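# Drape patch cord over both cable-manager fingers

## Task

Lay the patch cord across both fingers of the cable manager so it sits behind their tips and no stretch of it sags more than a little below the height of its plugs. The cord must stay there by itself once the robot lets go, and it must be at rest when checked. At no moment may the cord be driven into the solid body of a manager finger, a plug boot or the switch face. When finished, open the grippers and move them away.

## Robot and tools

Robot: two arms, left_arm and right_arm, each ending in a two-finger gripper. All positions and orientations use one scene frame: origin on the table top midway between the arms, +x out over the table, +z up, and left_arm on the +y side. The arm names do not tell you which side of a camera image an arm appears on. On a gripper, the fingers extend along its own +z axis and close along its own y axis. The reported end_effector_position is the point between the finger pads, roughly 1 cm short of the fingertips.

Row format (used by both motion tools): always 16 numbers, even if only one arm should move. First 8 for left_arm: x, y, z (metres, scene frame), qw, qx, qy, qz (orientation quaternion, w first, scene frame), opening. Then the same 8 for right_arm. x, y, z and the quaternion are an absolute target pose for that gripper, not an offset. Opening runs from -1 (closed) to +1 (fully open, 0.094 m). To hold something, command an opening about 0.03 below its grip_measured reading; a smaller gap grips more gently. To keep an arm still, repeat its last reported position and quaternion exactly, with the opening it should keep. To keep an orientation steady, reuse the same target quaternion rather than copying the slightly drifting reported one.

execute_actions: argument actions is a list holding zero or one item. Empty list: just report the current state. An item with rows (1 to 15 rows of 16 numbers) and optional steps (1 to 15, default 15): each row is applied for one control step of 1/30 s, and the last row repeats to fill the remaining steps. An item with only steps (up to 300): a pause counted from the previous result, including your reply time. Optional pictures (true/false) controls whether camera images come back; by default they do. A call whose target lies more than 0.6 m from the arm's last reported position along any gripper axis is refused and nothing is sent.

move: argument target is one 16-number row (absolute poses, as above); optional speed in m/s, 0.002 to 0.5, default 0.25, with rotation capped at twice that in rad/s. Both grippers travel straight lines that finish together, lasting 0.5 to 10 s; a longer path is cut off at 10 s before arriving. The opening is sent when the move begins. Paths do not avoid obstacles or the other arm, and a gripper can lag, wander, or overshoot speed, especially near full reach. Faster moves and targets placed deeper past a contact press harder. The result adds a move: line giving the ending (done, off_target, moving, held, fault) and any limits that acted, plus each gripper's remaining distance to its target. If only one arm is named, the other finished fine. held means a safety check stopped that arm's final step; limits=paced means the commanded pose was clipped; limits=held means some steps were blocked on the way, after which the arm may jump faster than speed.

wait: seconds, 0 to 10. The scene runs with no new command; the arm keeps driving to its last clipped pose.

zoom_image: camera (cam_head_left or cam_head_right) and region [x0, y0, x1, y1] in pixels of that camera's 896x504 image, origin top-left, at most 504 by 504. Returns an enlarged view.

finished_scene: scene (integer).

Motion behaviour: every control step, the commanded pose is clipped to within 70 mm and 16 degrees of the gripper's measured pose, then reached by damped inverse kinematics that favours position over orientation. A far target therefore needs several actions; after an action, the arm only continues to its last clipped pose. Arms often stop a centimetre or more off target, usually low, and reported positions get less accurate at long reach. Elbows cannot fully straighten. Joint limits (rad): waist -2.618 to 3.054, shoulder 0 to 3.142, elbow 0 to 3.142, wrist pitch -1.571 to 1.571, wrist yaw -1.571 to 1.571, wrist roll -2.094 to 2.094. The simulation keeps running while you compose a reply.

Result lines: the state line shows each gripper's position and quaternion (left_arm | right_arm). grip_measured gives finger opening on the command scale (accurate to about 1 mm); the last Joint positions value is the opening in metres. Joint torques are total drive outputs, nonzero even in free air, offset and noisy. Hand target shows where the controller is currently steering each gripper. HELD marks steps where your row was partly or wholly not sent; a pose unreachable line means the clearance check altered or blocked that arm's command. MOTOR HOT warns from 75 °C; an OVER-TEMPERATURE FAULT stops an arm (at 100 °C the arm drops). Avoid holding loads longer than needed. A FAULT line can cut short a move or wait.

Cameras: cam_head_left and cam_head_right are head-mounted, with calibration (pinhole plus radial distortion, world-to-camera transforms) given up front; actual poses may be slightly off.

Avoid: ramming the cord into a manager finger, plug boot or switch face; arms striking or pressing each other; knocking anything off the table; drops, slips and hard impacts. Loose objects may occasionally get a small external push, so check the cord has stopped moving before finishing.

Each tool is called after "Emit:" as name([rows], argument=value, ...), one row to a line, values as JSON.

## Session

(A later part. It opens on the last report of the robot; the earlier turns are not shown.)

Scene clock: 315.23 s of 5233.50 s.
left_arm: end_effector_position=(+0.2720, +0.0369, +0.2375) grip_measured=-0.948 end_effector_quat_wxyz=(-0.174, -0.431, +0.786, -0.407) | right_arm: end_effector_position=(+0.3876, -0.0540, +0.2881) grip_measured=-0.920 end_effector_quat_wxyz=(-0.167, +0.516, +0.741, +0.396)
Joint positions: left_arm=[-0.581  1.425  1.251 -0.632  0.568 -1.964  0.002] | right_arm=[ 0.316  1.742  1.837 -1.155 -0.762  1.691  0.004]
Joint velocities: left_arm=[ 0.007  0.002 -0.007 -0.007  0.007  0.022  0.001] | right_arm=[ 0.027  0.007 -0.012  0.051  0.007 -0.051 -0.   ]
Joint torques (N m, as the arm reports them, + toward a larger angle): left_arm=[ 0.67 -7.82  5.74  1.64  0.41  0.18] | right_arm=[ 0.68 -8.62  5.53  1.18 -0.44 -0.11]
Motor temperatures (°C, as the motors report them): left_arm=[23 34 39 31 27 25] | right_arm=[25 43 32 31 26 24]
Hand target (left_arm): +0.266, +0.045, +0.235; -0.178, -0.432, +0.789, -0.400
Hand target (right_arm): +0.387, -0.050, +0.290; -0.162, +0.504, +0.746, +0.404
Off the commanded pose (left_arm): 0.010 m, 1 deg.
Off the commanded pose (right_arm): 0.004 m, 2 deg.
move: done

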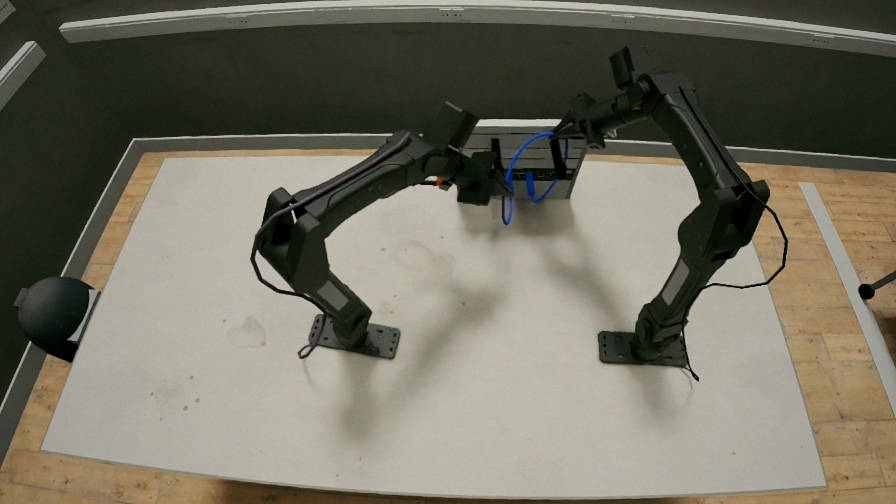

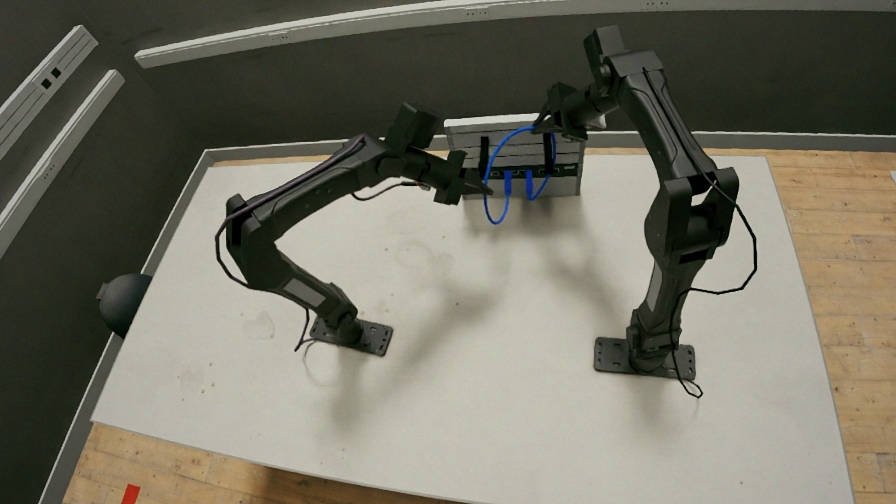

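Emit:
move(target=[0.255,0.10,0.20,-0.178,-0.432,0.789,-0.400,-0.1,0.387,-0.05,0.29,-0.162,0.503,0.745,0.404,-0.96], speed=0.1)

Emit:
move(target=[0.25,0.07,0.15,-0.178,-0.432,0.789,-0.400,-0.1,0.387,-0.05,0.29,-0.162,0.503,0.745,0.404,-0.96], speed=0.08)

Emit:
move(target=[0.255,0.022,0.152,-0.178,-0.432,0.789,-0.400,-0.1,0.387,-0.05,0.29,-0.162,0.503,0.745,0.404,-0.96], speed=0.03)

Emit:
move(target=[0.257,0.018,0.185,-0.178,-0.432,0.789,-0.400,-0.6,0.387,-0.05,0.29,-0.162,0.503,0.745,0.404,-0.96], speed=0.02)

Emit:
zoom_image(camera="cam_head_right", region=[400,100,600,260])

Emit:
zoom_image(camera="cam_head_left", region=[420,100,620,260])

Scene clock: 323.30 s of 5233.50 s.
left_arm: end_effector_position=(+0.2622, +0.0942, +0.1997) grip_measured=-0.102 end_effector_quat_wxyz=(-0.173, -0.434, +0.788, -0.402) | right_arm: end_effector_position=(+0.3876, -0.0540, +0.2881) grip_measured=-0.920 end_effector_quat_wxyz=(-0.167, +0.516, +0.741, +0.396)
Joint positions: left_arm=[-0.433  1.28   1.012 -0.629  0.661 -1.826  0.042] | right_arm=[ 0.316  1.742  1.837 -1.155 -0.762  1.691  0.004]
Joint velocities: left_arm=[-0.002  0.007  0.002 -0.007 -0.037 -0.037 -0.001] | right_arm=[-0.002 -0.007  0.017 -0.037  0.037 -0.007  0.001]
Joint torques (N m, as the arm reports them, + toward a larger angle): left_arm=[ 0.7  -6.49  5.88  1.52  0.47  0.19] | right_arm=[ 0.7  -8.61  5.45  1.15 -0.45 -0.11]
Motor temperatures (°C, as the motors report them): left_arm=[23 35 38 31 27 25] | right_arm=[25 43 32 31 26 24]
Hand target (left_arm): +0.256, +0.100, +0.199; -0.177, -0.432, +0.789, -0.400
Hand target (right_arm): +0.387, -0.050, +0.290; -0.162, +0.504, +0.746, +0.404
Off the commanded pose (left_arm): 0.009 m, 1 deg.
Off the commanded pose (right_arm): 0.004 m, 2 deg.
After step 90, 3.83 s passed at rest.
move: done

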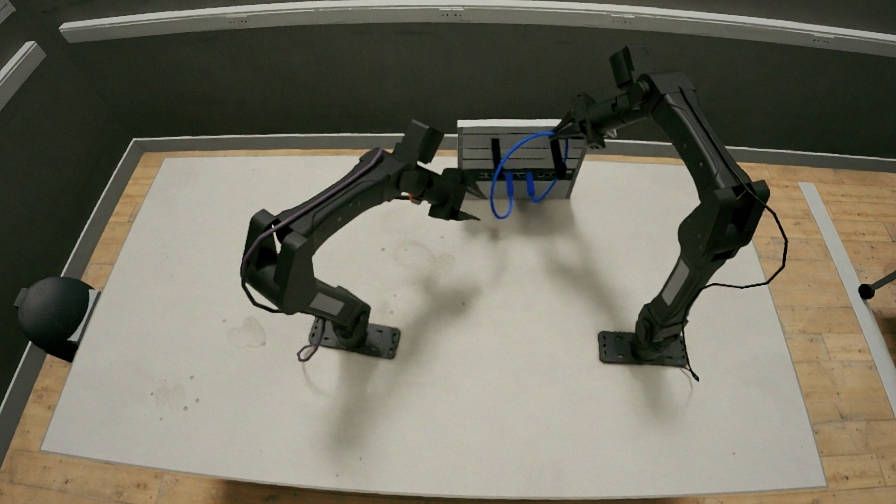

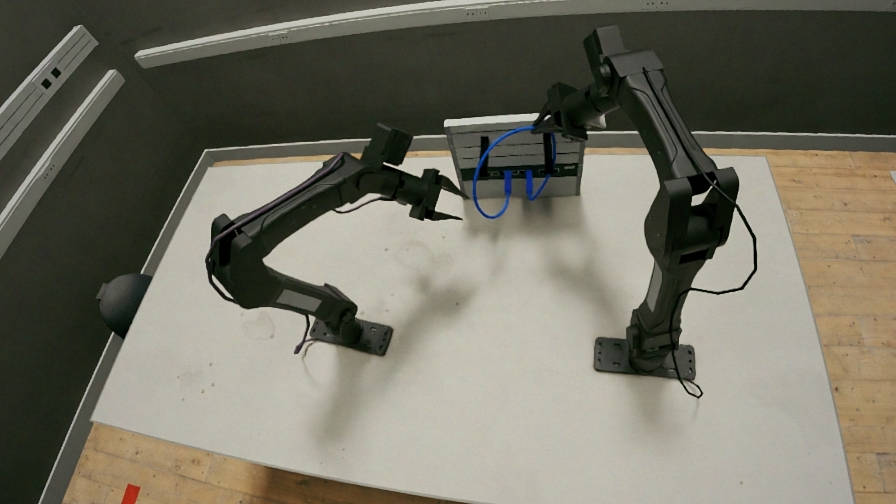

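Scene clock: 324.60 s of 5233.50 s.
left_arm: end_effector_position=(+0.2535, +0.0697, +0.1620) grip_measured=-0.102 end_effector_quat_wxyz=(-0.173, -0.423, +0.786, -0.416) | right_arm: end_effector_position=(+0.3876, -0.0540, +0.2881) grip_measured=-0.920 end_effector_quat_wxyz=(-0.167, +0.516, +0.741, +0.396)
Joint positions: left_arm=[-0.526  1.305  0.847 -0.356  0.615 -1.91   0.042] | right_arm=[ 0.316  1.742  1.837 -1.155 -0.762  1.691  0.004]
Joint velocities: left_arm=[ 0.002  0.002  0.007  0.037 -0.022 -0.051  0.001] | right_arm=[-0.007 -0.002 -0.002  0.037 -0.037 -0.022 -0.   ]
Joint torques (N m, as the arm reports them, + toward a larger angle): left_arm=[-0.71 -3.58  5.95  1.85  0.15 -0.08] | right_arm=[ 0.71 -8.62  5.46  1.16 -0.43 -0.11]
Motor temperatures (°C, as the motors report them): left_arm=[23 35 38 31 27 25] | right_arm=[25 43 32 31 26 24]
Hand target (left_arm): +0.250, +0.070, +0.150; -0.178, -0.432, +0.789, -0.400
Hand target (right_arm): +0.387, -0.050, +0.290; -0.162, +0.504, +0.746, +0.404
Off the commanded pose (left_arm): 0.012 m, 2 deg.
Off the commanded pose (right_arm): 0.004 m, 2 deg.
move: off_target (left_arm)

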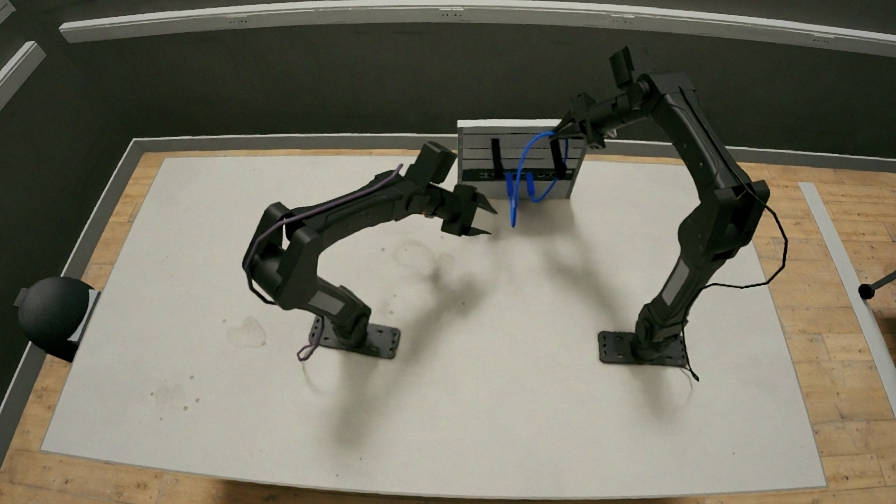

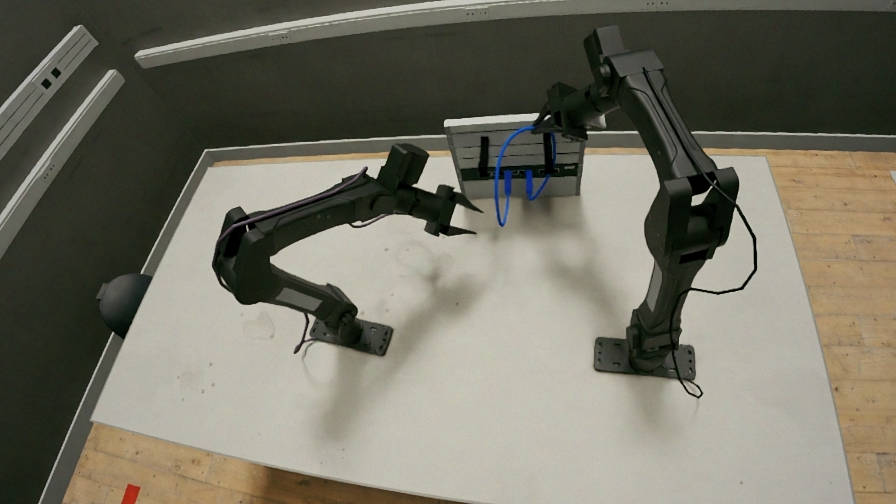

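Scene clock: 326.50 s of 5233.50 s.
left_arm: end_effector_position=(+0.2530, +0.0265, +0.1525) grip_measured=-0.102 end_effector_quat_wxyz=(-0.180, -0.428, +0.788, -0.404) | right_arm: end_effector_position=(+0.3876, -0.0540, +0.2881) grip_measured=-0.920 end_effector_quat_wxyz=(-0.167, +0.516, +0.741, +0.396)
Joint positions: left_arm=[-0.648  1.438  0.918 -0.267  0.534 -2.015  0.042] | right_arm=[ 0.316  1.742  1.837 -1.155 -0.762  1.691  0.004]
Joint velocities: left_arm=[-0.002 -0.012  0.017 -0.022 -0.051 -0.022 -0.001] | right_arm=[-0.002 -0.002  0.022  0.022  0.007  0.051 -0.   ]
Joint torques (N m, as the arm reports them, + toward a larger angle): left_arm=[-0.76 -4.49  8.41  1.88  0.15 -0.12] | right_arm=[ 0.74 -8.61  5.46  1.17 -0.44 -0.12]
Motor temperatures (°C, as the motors report them): left_arm=[23 34 38 31 27 25] | right_arm=[25 43 32 31 26 24]
Hand target (left_arm): +0.255, +0.022, +0.152; -0.179, -0.432, +0.788, -0.400
Hand target (right_arm): +0.387, -0.050, +0.290; -0.162, +0.504, +0.746, +0.404
Off the commanded pose (left_arm): 0.005 m, 1 deg.
Off the commanded pose (right_arm): 0.004 m, 2 deg.
move: done

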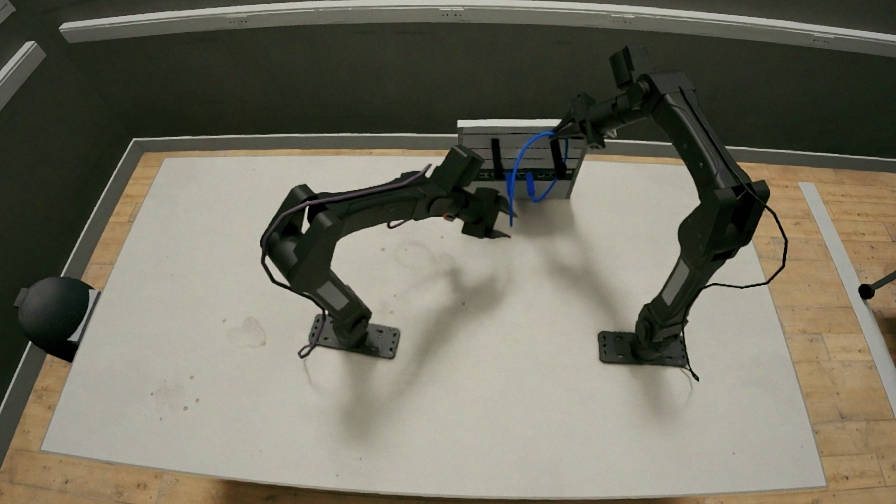

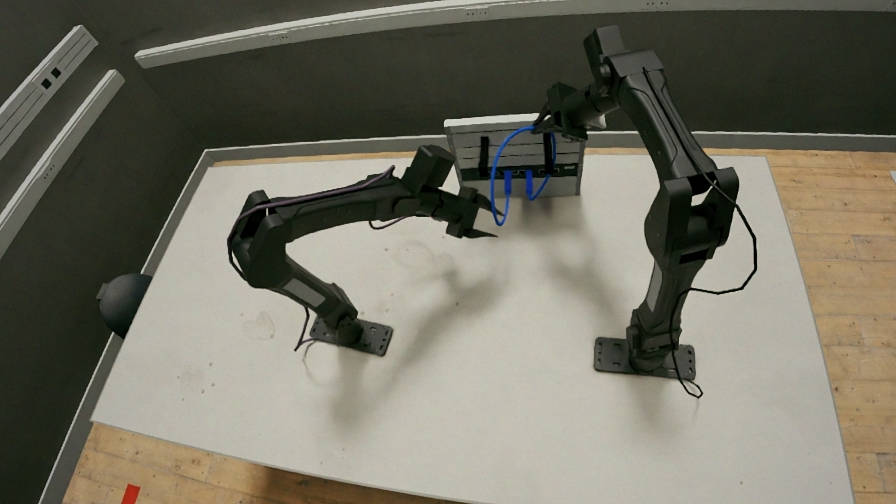

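Scene clock: 328.47 s of 5233.50 s.
left_arm: end_effector_position=(+0.2587, +0.0194, +0.1851) grip_measured=-0.598 end_effector_quat_wxyz=(-0.177, -0.427, +0.787, -0.409) | right_arm: end_effector_position=(+0.3876, -0.0540, +0.2881) grip_measured=-0.920 end_effector_quat_wxyz=(-0.167, +0.516, +0.741, +0.396)
Joint positions: left_arm=[-0.652  1.438  1.043 -0.376  0.529 -2.02   0.019] | right_arm=[ 0.316  1.742  1.837 -1.155 -0.762  1.691  0.004]
Joint velocities: left_arm=[-0.012 -0.017 -0.012 -0.081  0.051  0.022  0.   ] | right_arm=[ 0.007  0.002 -0.012  0.037 -0.051 -0.022  0.001]
Joint torques (N m, as the arm reports them, + toward a larger angle): left_arm=[-0.79 -5.5   8.47  1.71  0.11 -0.1 ] | right_arm=[ 0.72 -8.57  5.49  1.17 -0.46 -0.12]
Motor temperatures (°C, as the motors report them): left_arm=[23 34 38 31 26 25] | right_arm=[25 43 32 31 26 24]
Hand target (left_arm): +0.257, +0.018, +0.185; -0.178, -0.432, +0.788, -0.400
Hand target (right_arm): +0.387, -0.050, +0.290; -0.162, +0.504, +0.746, +0.404
Off the commanded pose (left_arm): 0.002 m, 1 deg.
Off the commanded pose (right_arm): 0.004 m, 2 deg.
move: done

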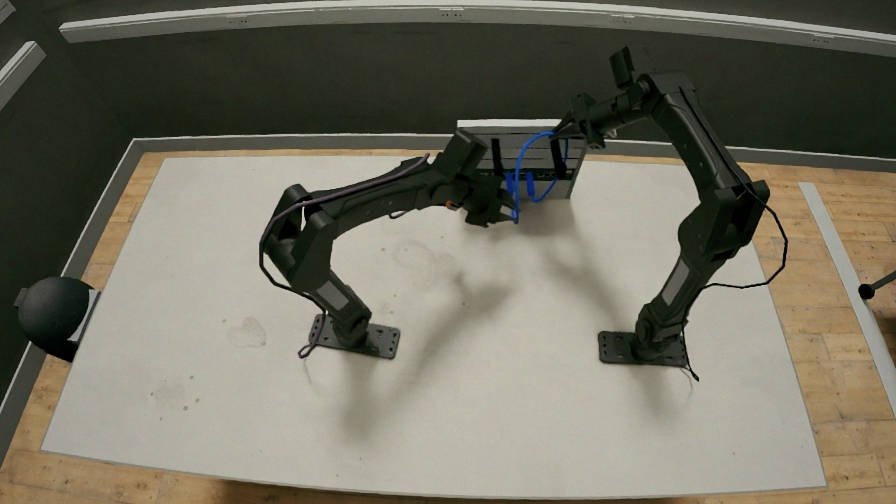

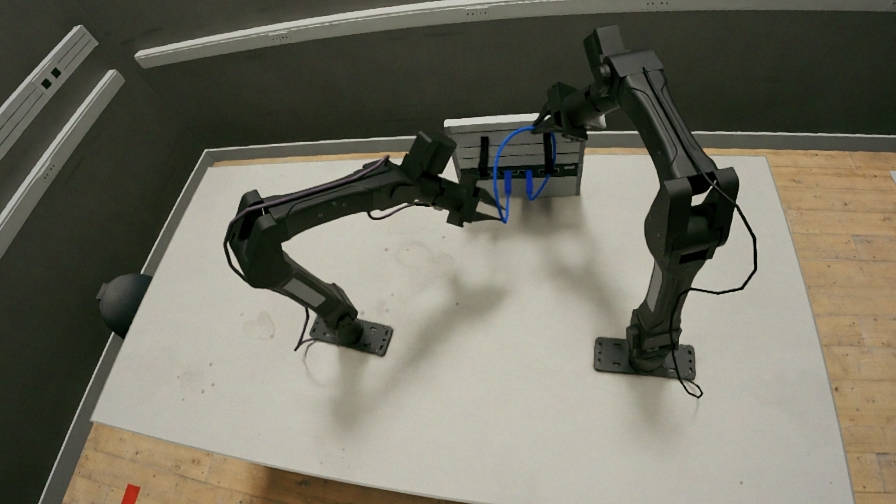

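Region (400, 100, 600, 260) of cam_head_right's 896x504 image, scaled by 2.520, with more detail than that image has; it fills the top 403 rows of this view, and the rest is white.

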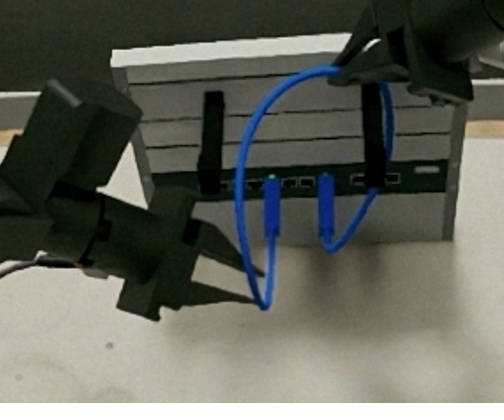

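Region (420, 100, 620, 260) of cam_head_left's 896x504 image, scaled by 2.520, with more detail than that image has; it fills the top 403 rows of this view, and the rest is white.

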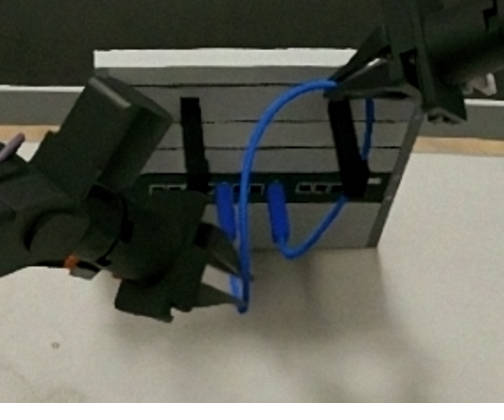

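Emit:
move(target=[0.25,0.11,0.21,-0.178,-0.432,0.789,-0.400,-0.1,0.387,-0.05,0.29,-0.162,0.503,0.745,0.404,-0.96], speed=0.08)

Emit:
move(target=[0.17,0.09,0.235,0.121,0.828,-0.195,0.512,-0.1,0.387,-0.05,0.29,-0.162,0.503,0.745,0.404,-0.96], speed=0.2)

Scene clock: 336.73 s of 5233.50 s.
left_arm: end_effector_position=(+0.2565, +0.1046, +0.2078) grip_measured=-0.102 end_effector_quat_wxyz=(-0.173, -0.434, +0.788, -0.401) | right_arm: end_effector_position=(+0.3876, -0.0540, +0.2881) grip_measured=-0.920 end_effector_quat_wxyz=(-0.167, +0.516, +0.741, +0.396)
Joint positions: left_arm=[-0.408  1.244  1.024 -0.695  0.675 -1.799  0.042] | right_arm=[ 0.316  1.742  1.837 -1.155 -0.762  1.691  0.004]
Joint velocities: left_arm=[ 0.002 -0.017 -0.012 -0.037  0.066 -0.022 -0.001] | right_arm=[-0.007  0.002  0.002 -0.007  0.051  0.007 -0.001]
Joint torques (N m, as the arm reports them, + toward a larger angle): left_arm=[ 0.71 -5.84  6.38  1.47  0.47  0.17] | right_arm=[ 0.72 -8.59  5.48  1.17 -0.45 -0.11]
Motor temperatures (°C, as the motors report them): left_arm=[23 34 39 31 26 25] | right_arm=[25 44 32 31 26 24]
Hand target (left_arm): +0.251, +0.109, +0.209; -0.177, -0.432, +0.789, -0.400
Hand target (right_arm): +0.387, -0.050, +0.290; -0.162, +0.504, +0.746, +0.404
Off the commanded pose (left_arm): 0.009 m, 1 deg.
Off the commanded pose (right_arm): 0.004 m, 2 deg.
After step 90, 3.53 s passed at rest.
move: done

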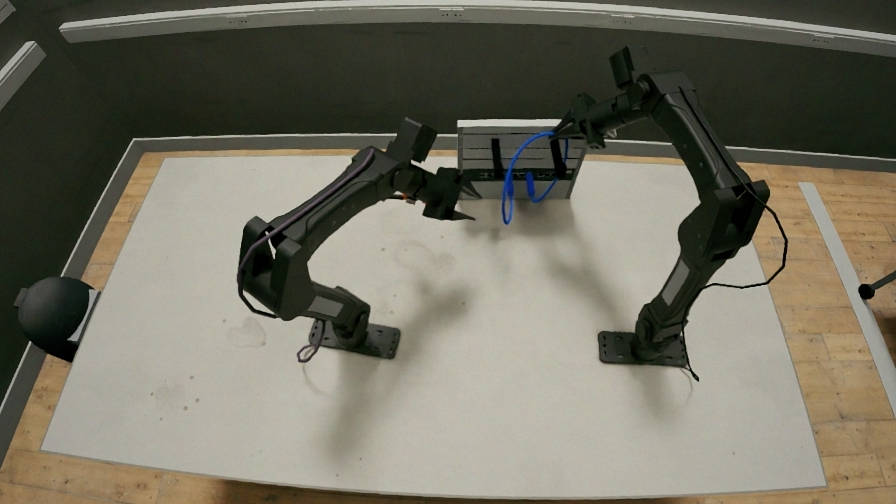

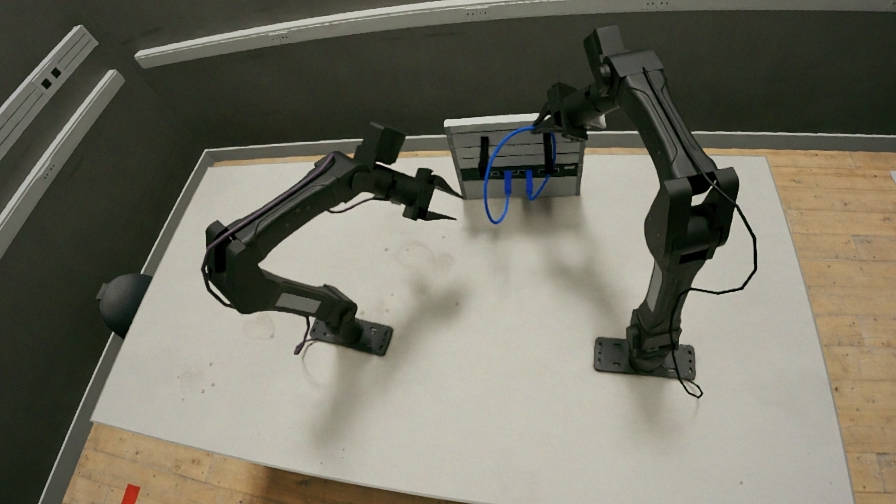

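Scene clock: 340.73 s of 5233.50 s.
left_arm: end_effector_position=(+0.1763, +0.0874, +0.2387) grip_measured=-0.102 end_effector_quat_wxyz=(-0.204, -0.403, +0.765, -0.459) | right_arm: end_effector_position=(+0.3876, -0.0540, +0.2881) grip_measured=-0.920 end_effector_quat_wxyz=(-0.167, +0.516, +0.741, +0.396)
Joint positions: left_arm=[-0.659  0.943  0.849 -0.546  0.593 -2.08   0.042] | right_arm=[ 0.316  1.742  1.837 -1.155 -0.762  1.691  0.004]
Joint velocities: left_arm=[-0.007  0.002 -0.002 -0.066 -0.007 -0.037  0.   ] | right_arm=[ 0.002  0.002 -0.007  0.007  0.022 -0.037  0.001]
Joint torques (N m, as the arm reports them, + toward a larger angle): left_arm=[-0.79 -3.75  5.83  1.98  0.11 -0.08] | right_arm=[ 0.69 -8.61  5.46  1.16 -0.46 -0.12]
Motor temperatures (°C, as the motors report them): left_arm=[23 34 38 32 26 25] | right_arm=[25 44 32 31 26 24]
Hand target (left_arm): +0.170, +0.091, +0.235; -0.206, -0.406, +0.766, -0.454
Hand target (right_arm): +0.387, -0.050, +0.290; -0.162, +0.504, +0.746, +0.404
Off the commanded pose (left_arm): 0.008 m, 84 deg; orientation clipped at the last step of the last action.
Off the commanded pose (right_arm): 0.004 m, 2 deg.
joint sent to its limit (left arm) — the command would take joint 6 (wrist roll) past its lower limit, so that joint was sent only as far as its limit.
move: off_target (left_arm); limits=paced

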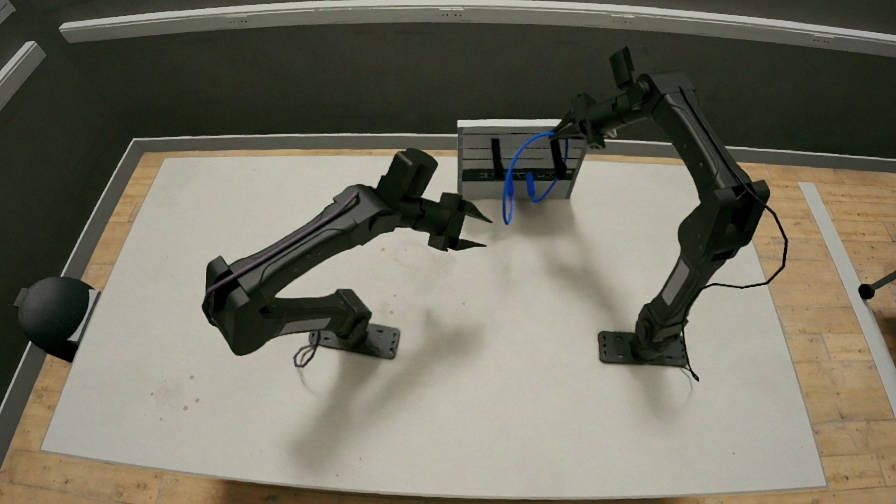

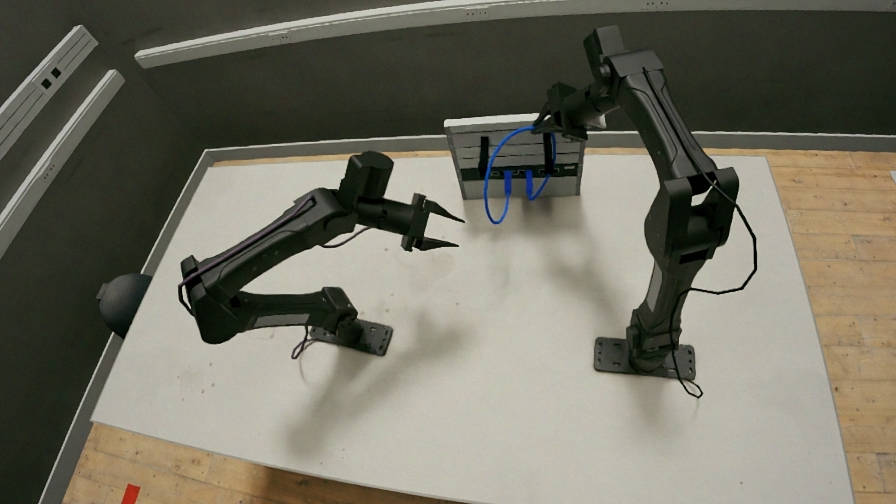

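Emit:
move(target=[0.19,0.12,0.24,0.257,0.467,0.769,-0.354,-0.1,0.387,-0.05,0.29,-0.162,0.503,0.745,0.404,-0.96], speed=0.4)

Emit:
move(target=[0.19,0.085,0.235,0.512,0.195,0.828,-0.121,-0.1,0.387,-0.05,0.29,-0.162,0.503,0.745,0.404,-0.96], speed=0.2)

Emit:
zoom_image(camera="cam_head_right", region=[380,100,600,276])

Emit:
zoom_image(camera="cam_head_left", region=[400,100,620,276])

Scene clock: 345.47 s of 5233.50 s.
left_arm: end_effector_position=(+0.1865, +0.1183, +0.2395) grip_measured=-0.102 end_effector_quat_wxyz=(+0.260, +0.466, +0.765, -0.361) | right_arm: end_effector_position=(+0.3876, -0.0540, +0.2881) grip_measured=-0.920 end_effector_quat_wxyz=(-0.167, +0.516, +0.741, +0.396)
Joint positions: left_arm=[-0.542  0.983  0.986 -0.834  0.612  0.162  0.042] | right_arm=[ 0.316  1.742  1.837 -1.155 -0.762  1.691  0.004]
Joint velocities: left_arm=[-0.002 -0.012 -0.007 -0.022 -0.007  0.051 -0.001] | right_arm=[ 0.007 -0.002 -0.007  0.037 -0.037 -0.066 -0.001]
Joint torques (N m, as the arm reports them, + toward a larger angle): left_arm=[ 0.73 -0.18  8.37  1.67  0.2   0.14] | right_arm=[ 0.7  -8.62  5.5   1.15 -0.44 -0.12]
Motor temperatures (°C, as the motors report them): left_arm=[23 33 39 32 26 25] | right_arm=[25 44 32 31 26 24]
Hand target (left_arm): +0.190, +0.120, +0.240; +0.257, +0.467, +0.769, -0.354
Hand target (right_arm): +0.387, -0.050, +0.290; -0.162, +0.504, +0.746, +0.404
Off the commanded pose (left_arm): 0.004 m, 1 deg.
Off the commanded pose (right_arm): 0.004 m, 2 deg.
move: done

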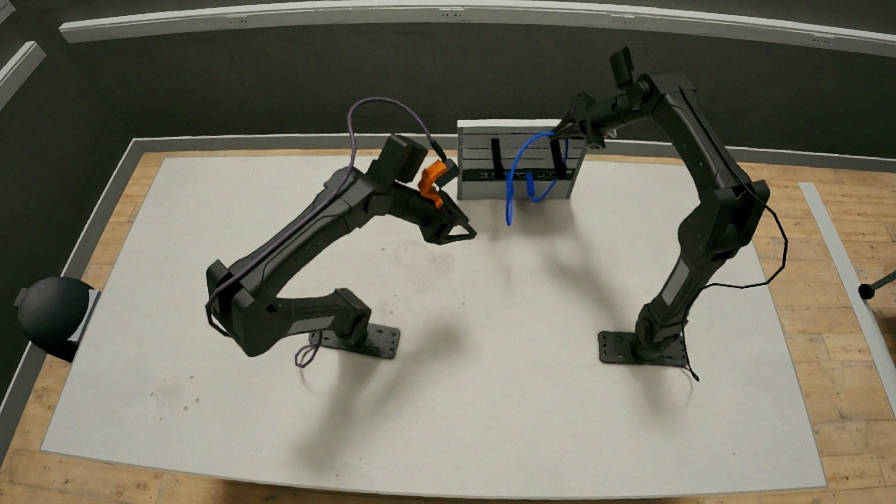

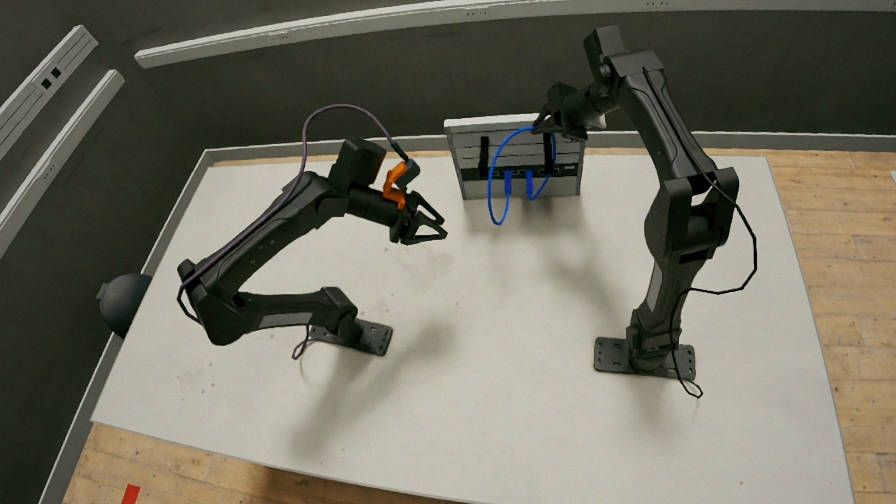

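Scene clock: 348.33 s of 5233.50 s.
left_arm: end_effector_position=(+0.1903, +0.0858, +0.2324) grip_measured=-0.102 end_effector_quat_wxyz=(+0.504, +0.195, +0.831, -0.130) | right_arm: end_effector_position=(+0.3876, -0.0540, +0.2881) grip_measured=-0.920 end_effector_quat_wxyz=(-0.167, +0.516, +0.741, +0.396)
Joint positions: left_arm=[-1.414  1.121  0.918 -0.624 -0.899 -0.727  0.042] | right_arm=[ 0.316  1.742  1.837 -1.155 -0.762  1.691  0.004]
Joint velocities: left_arm=[-0.007 -0.007 -0.017 -0.051  0.022 -0.095  0.   ] | right_arm=[ 0.007  0.002  0.007  0.066 -0.081 -0.037  0.001]
Joint torques (N m, as the arm reports them, + toward a larger angle): left_arm=[-0.77 -1.49  8.4   1.52 -0.66 -0.1 ] | right_arm=[ 0.74 -8.56  5.5   1.16 -0.45 -0.11]
Motor temperatures (°C, as the motors report them): left_arm=[23 33 39 32 26 25] | right_arm=[25 44 32 31 26 24]
Hand target (left_arm): +0.190, +0.085, +0.234; +0.507, +0.195, +0.831, -0.121
Hand target (right_arm): +0.387, -0.050, +0.290; -0.162, +0.504, +0.746, +0.404
Off the commanded pose (left_arm): 0.003 m, 1 deg.
Off the commanded pose (right_arm): 0.004 m, 2 deg.
move: done

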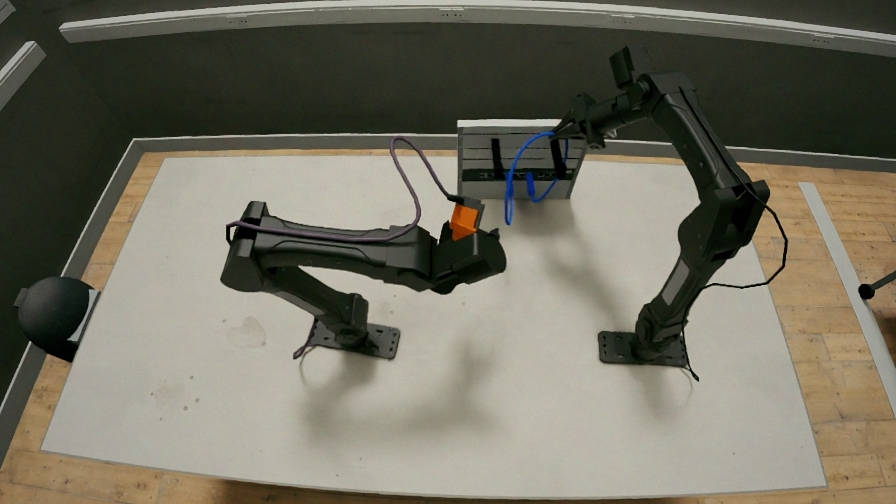

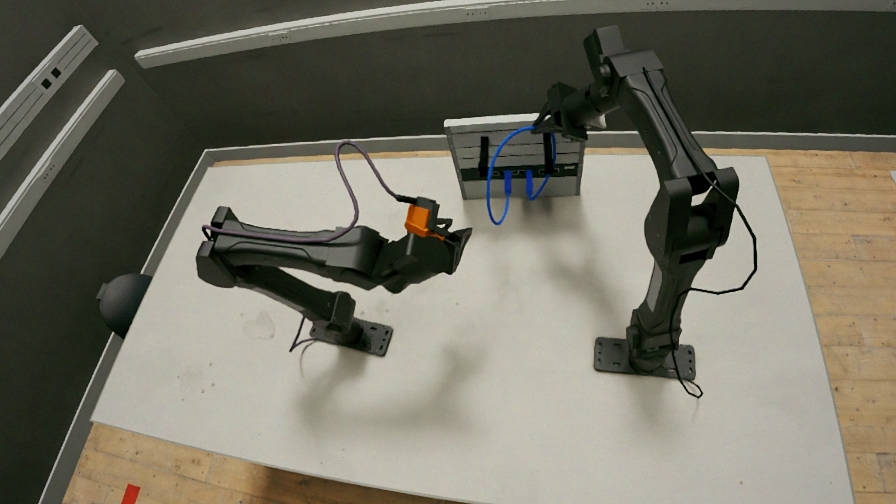

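Region (380, 100, 600, 276) of cam_head_right's 896x504 image, scaled by 2.291, with more detail than that image has; it fills the top 403 rows of this view, and the rest is white.

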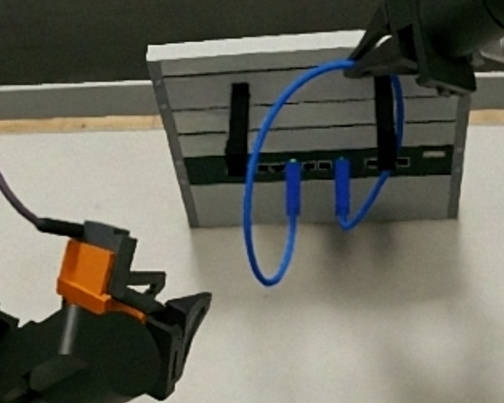

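Region (400, 100, 620, 276) of cam_head_left's 896x504 image, scaled by 2.291, with more detail than that image has; it fills the top 403 rows of this view, and the rest is white.

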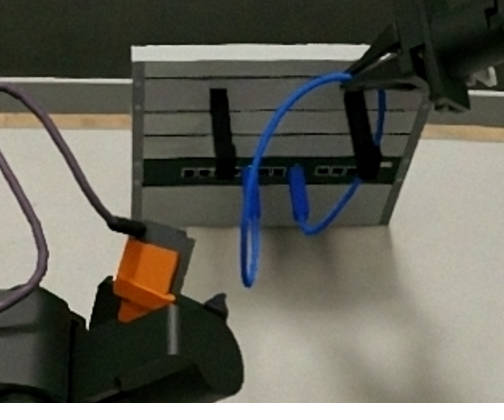

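Emit:
move(target=[0.215,0.10,0.23,0.484,0.325,0.785,-0.201,-0.1,0.387,-0.05,0.29,-0.162,0.503,0.745,0.404,-0.96], speed=0.15)

Emit:
move(target=[0.24,0.075,0.215,0.484,0.325,0.785,-0.201,-0.1,0.387,-0.05,0.29,-0.162,0.503,0.745,0.404,-0.96], speed=0.04)

Emit:
zoom_image(camera="cam_head_right", region=[400,100,600,260])

Emit:
zoom_image(camera="cam_head_left", region=[420,100,620,260])

Scene clock: 352.13 s of 5233.50 s.
left_arm: end_effector_position=(+0.2152, +0.0942, +0.2331) grip_measured=-0.102 end_effector_quat_wxyz=(+0.487, +0.322, +0.786, -0.202) | right_arm: end_effector_position=(+0.3876, -0.0540, +0.2881) grip_measured=-0.920 end_effector_quat_wxyz=(-0.167, +0.516, +0.741, +0.396)
Joint positions: left_arm=[-1.094  0.891  0.738 -0.351 -0.407 -0.219  0.042] | right_arm=[ 0.316  1.742  1.837 -1.155 -0.762  1.691  0.004]
Joint velocities: left_arm=[-0.012 -0.007 -0.007  0.007 -0.022  0.007 -0.001] | right_arm=[-0.002 -0.002  0.002 -0.037 -0.037  0.022 -0.001]
Joint torques (N m, as the arm reports them, + toward a larger angle): left_arm=[ 0.73 -3.56  6.03  2.29 -0.09  0.15] | right_arm=[ 0.72 -8.6   5.49  1.17 -0.46 -0.12]
Motor temperatures (°C, as the motors report them): left_arm=[23 33 39 32 26 25] | right_arm=[25 44 32 31 26 24]
Hand target (left_arm): +0.215, +0.099, +0.231; +0.487, +0.326, +0.785, -0.201
Hand target (right_arm): +0.387, -0.050, +0.290; -0.162, +0.504, +0.746, +0.404
Off the commanded pose (left_arm): 0.007 m, 0 deg.
Off the commanded pose (right_arm): 0.004 m, 2 deg.
move: done

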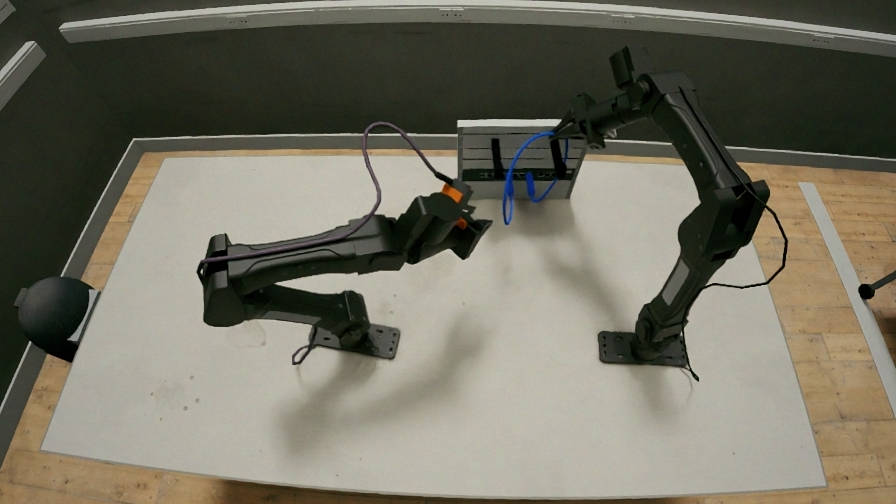

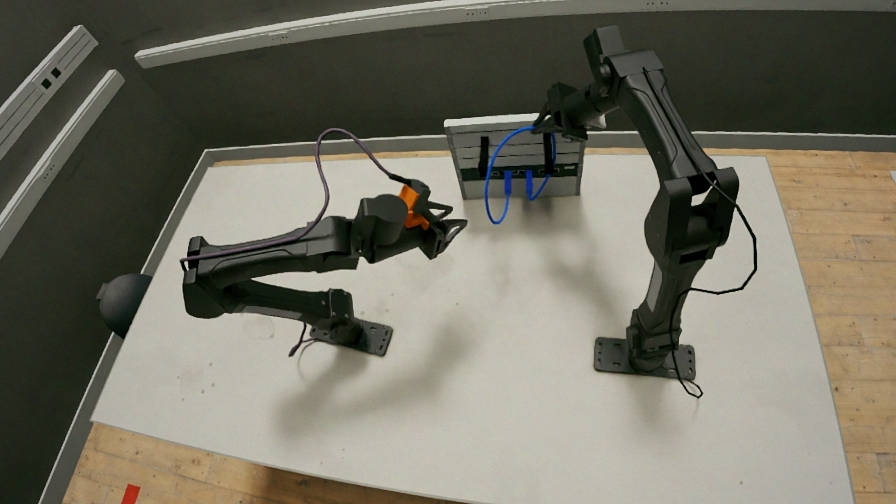

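Scene clock: 353.47 s of 5233.50 s.
left_arm: end_effector_position=(+0.2385, +0.0730, +0.2317) grip_measured=-0.102 end_effector_quat_wxyz=(+0.498, +0.315, +0.779, -0.215) | right_arm: end_effector_position=(+0.3876, -0.0540, +0.2881) grip_measured=-0.920 end_effector_quat_wxyz=(-0.167, +0.516, +0.741, +0.396)
Joint positions: left_arm=[-1.014  0.996  0.738 -0.193 -0.334 -0.182  0.042] | right_arm=[ 0.316  1.742  1.837 -1.155 -0.762  1.691  0.004]
Joint velocities: left_arm=[-0.002 -0.002 -0.002 -0.007 -0.022 -0.037 -0.   ] | right_arm=[ 0.017  0.007 -0.007  0.007 -0.081  0.007  0.001]
Joint torques (N m, as the arm reports them, + toward a larger angle): left_arm=[ 0.66 -1.2   5.92  2.3  -0.06  0.14] | right_arm=[ 0.72 -8.61  5.47  1.18 -0.44 -0.12]
Motor temperatures (°C, as the motors report them): left_arm=[23 32 39 32 26 25] | right_arm=[25 44 32 31 26 24]
Hand target (left_arm): +0.239, +0.075, +0.215; +0.485, +0.326, +0.786, -0.201
Hand target (right_arm): +0.387, -0.050, +0.290; -0.162, +0.504, +0.746, +0.404
Off the commanded pose (left_arm): 0.017 m, 3 deg.
Off the commanded pose (right_arm): 0.004 m, 2 deg.
move: off_target (left_arm)

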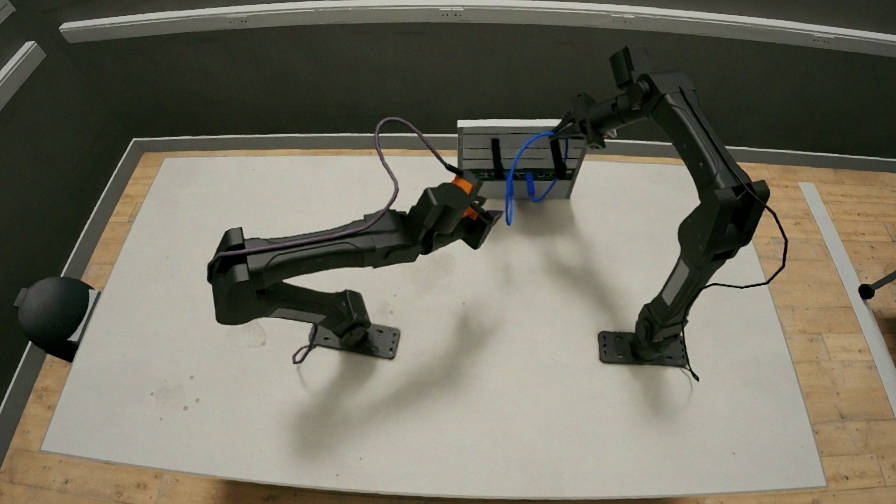

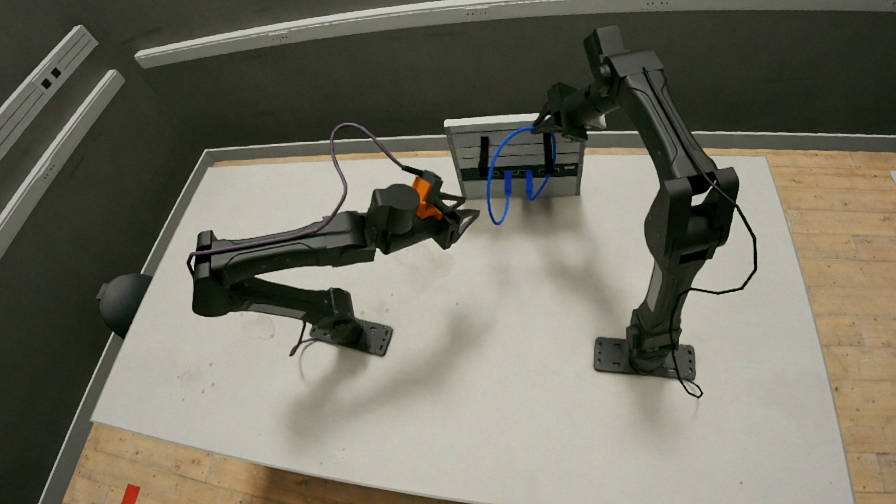

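Region (400, 100, 600, 260) of cam_head_right's 896x504 image, scaled by 2.520, with more detail than that image has; it fills the top 403 rows of this view, and the rest is white.

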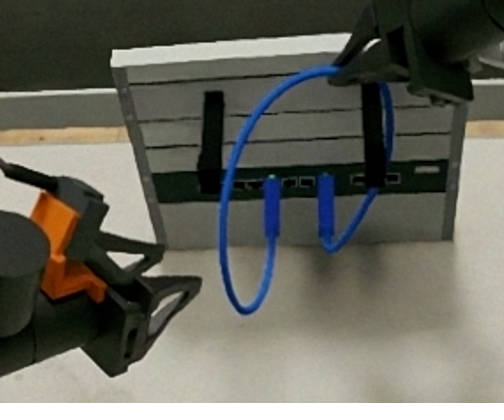

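Region (420, 100, 620, 260) of cam_head_left's 896x504 image, scaled by 2.520, with more detail than that image has; it fills the top 403 rows of this view, and the rest is white.

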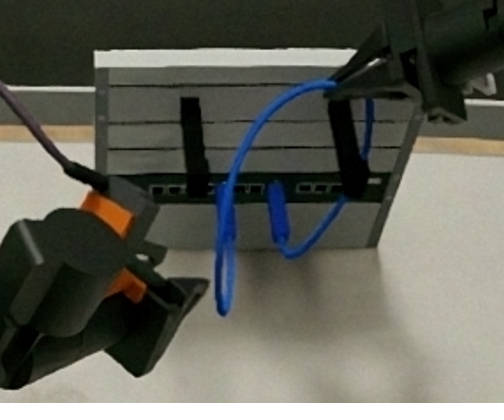

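Emit:
move(target=[0.256,0.056,0.21,0.484,0.325,0.785,-0.201,0.0,0.387,-0.05,0.29,-0.162,0.503,0.745,0.404,-0.96], speed=0.025)

Emit:
zoom_image(camera="cam_head_right", region=[400,100,600,260])

Emit:
zoom_image(camera="cam_head_left", region=[420,100,620,260])

Scene clock: 356.43 s of 5233.50 s.
left_arm: end_effector_position=(+0.2528, +0.0574, +0.2112) grip_measured=-0.002 end_effector_quat_wxyz=(+0.487, +0.321, +0.786, -0.205) | right_arm: end_effector_position=(+0.3876, -0.0540, +0.2881) grip_measured=-0.920 end_effector_quat_wxyz=(-0.167, +0.516, +0.741, +0.396)
Joint positions: left_arm=[-0.982  1.109  0.738 -0.11  -0.306 -0.166  0.047] | right_arm=[ 0.316  1.742  1.837 -1.155 -0.762  1.691  0.004]
Joint velocities: left_arm=[ 0.017 -0.002  0.002 -0.022 -0.022 -0.022 -0.   ] | right_arm=[ 0.002 -0.012  0.007  0.037 -0.007 -0.11   0.001]
Joint torques (N m, as the arm reports them, + toward a larger angle): left_arm=[ 0.73 -2.14  8.23  2.24  0.01  0.15] | right_arm=[ 0.72 -8.59  5.48  1.14 -0.44 -0.11]
Motor temperatures (°C, as the motors report them): left_arm=[23 32 38 32 26 25] | right_arm=[25 44 32 31 26 24]
Hand target (left_arm): +0.256, +0.056, +0.210; +0.485, +0.326, +0.786, -0.201
Hand target (right_arm): +0.387, -0.050, +0.290; -0.162, +0.504, +0.746, +0.404
Off the commanded pose (left_arm): 0.004 m, 1 deg.
Off the commanded pose (right_arm): 0.004 m, 2 deg.
move: done

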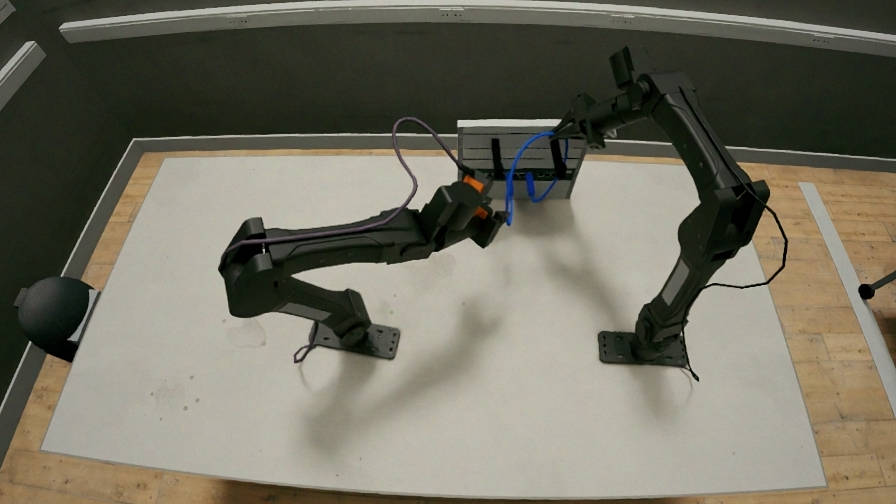

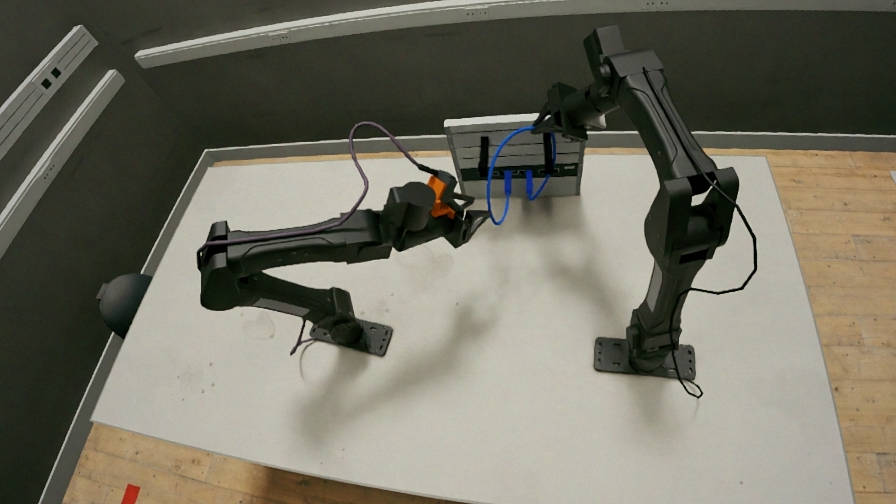

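Region (400, 100, 600, 260) of cam_head_right's 896x504 image, scaled by 2.520, with more detail than that image has; it fills the top 403 rows of this view, and the rest is white.

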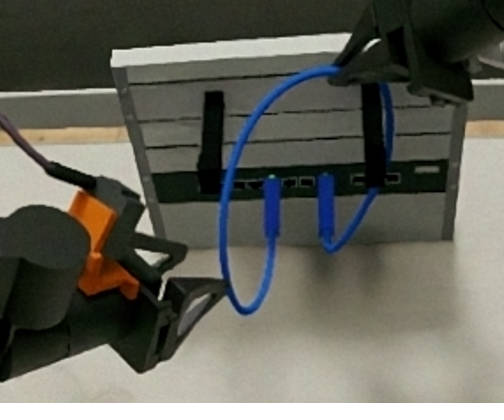

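Region (420, 100, 620, 260) of cam_head_left's 896x504 image, scaled by 2.520, with more detail than that image has; it fills the top 403 rows of this view, and the rest is white.

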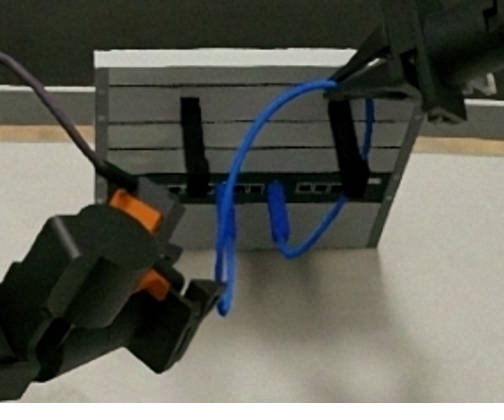

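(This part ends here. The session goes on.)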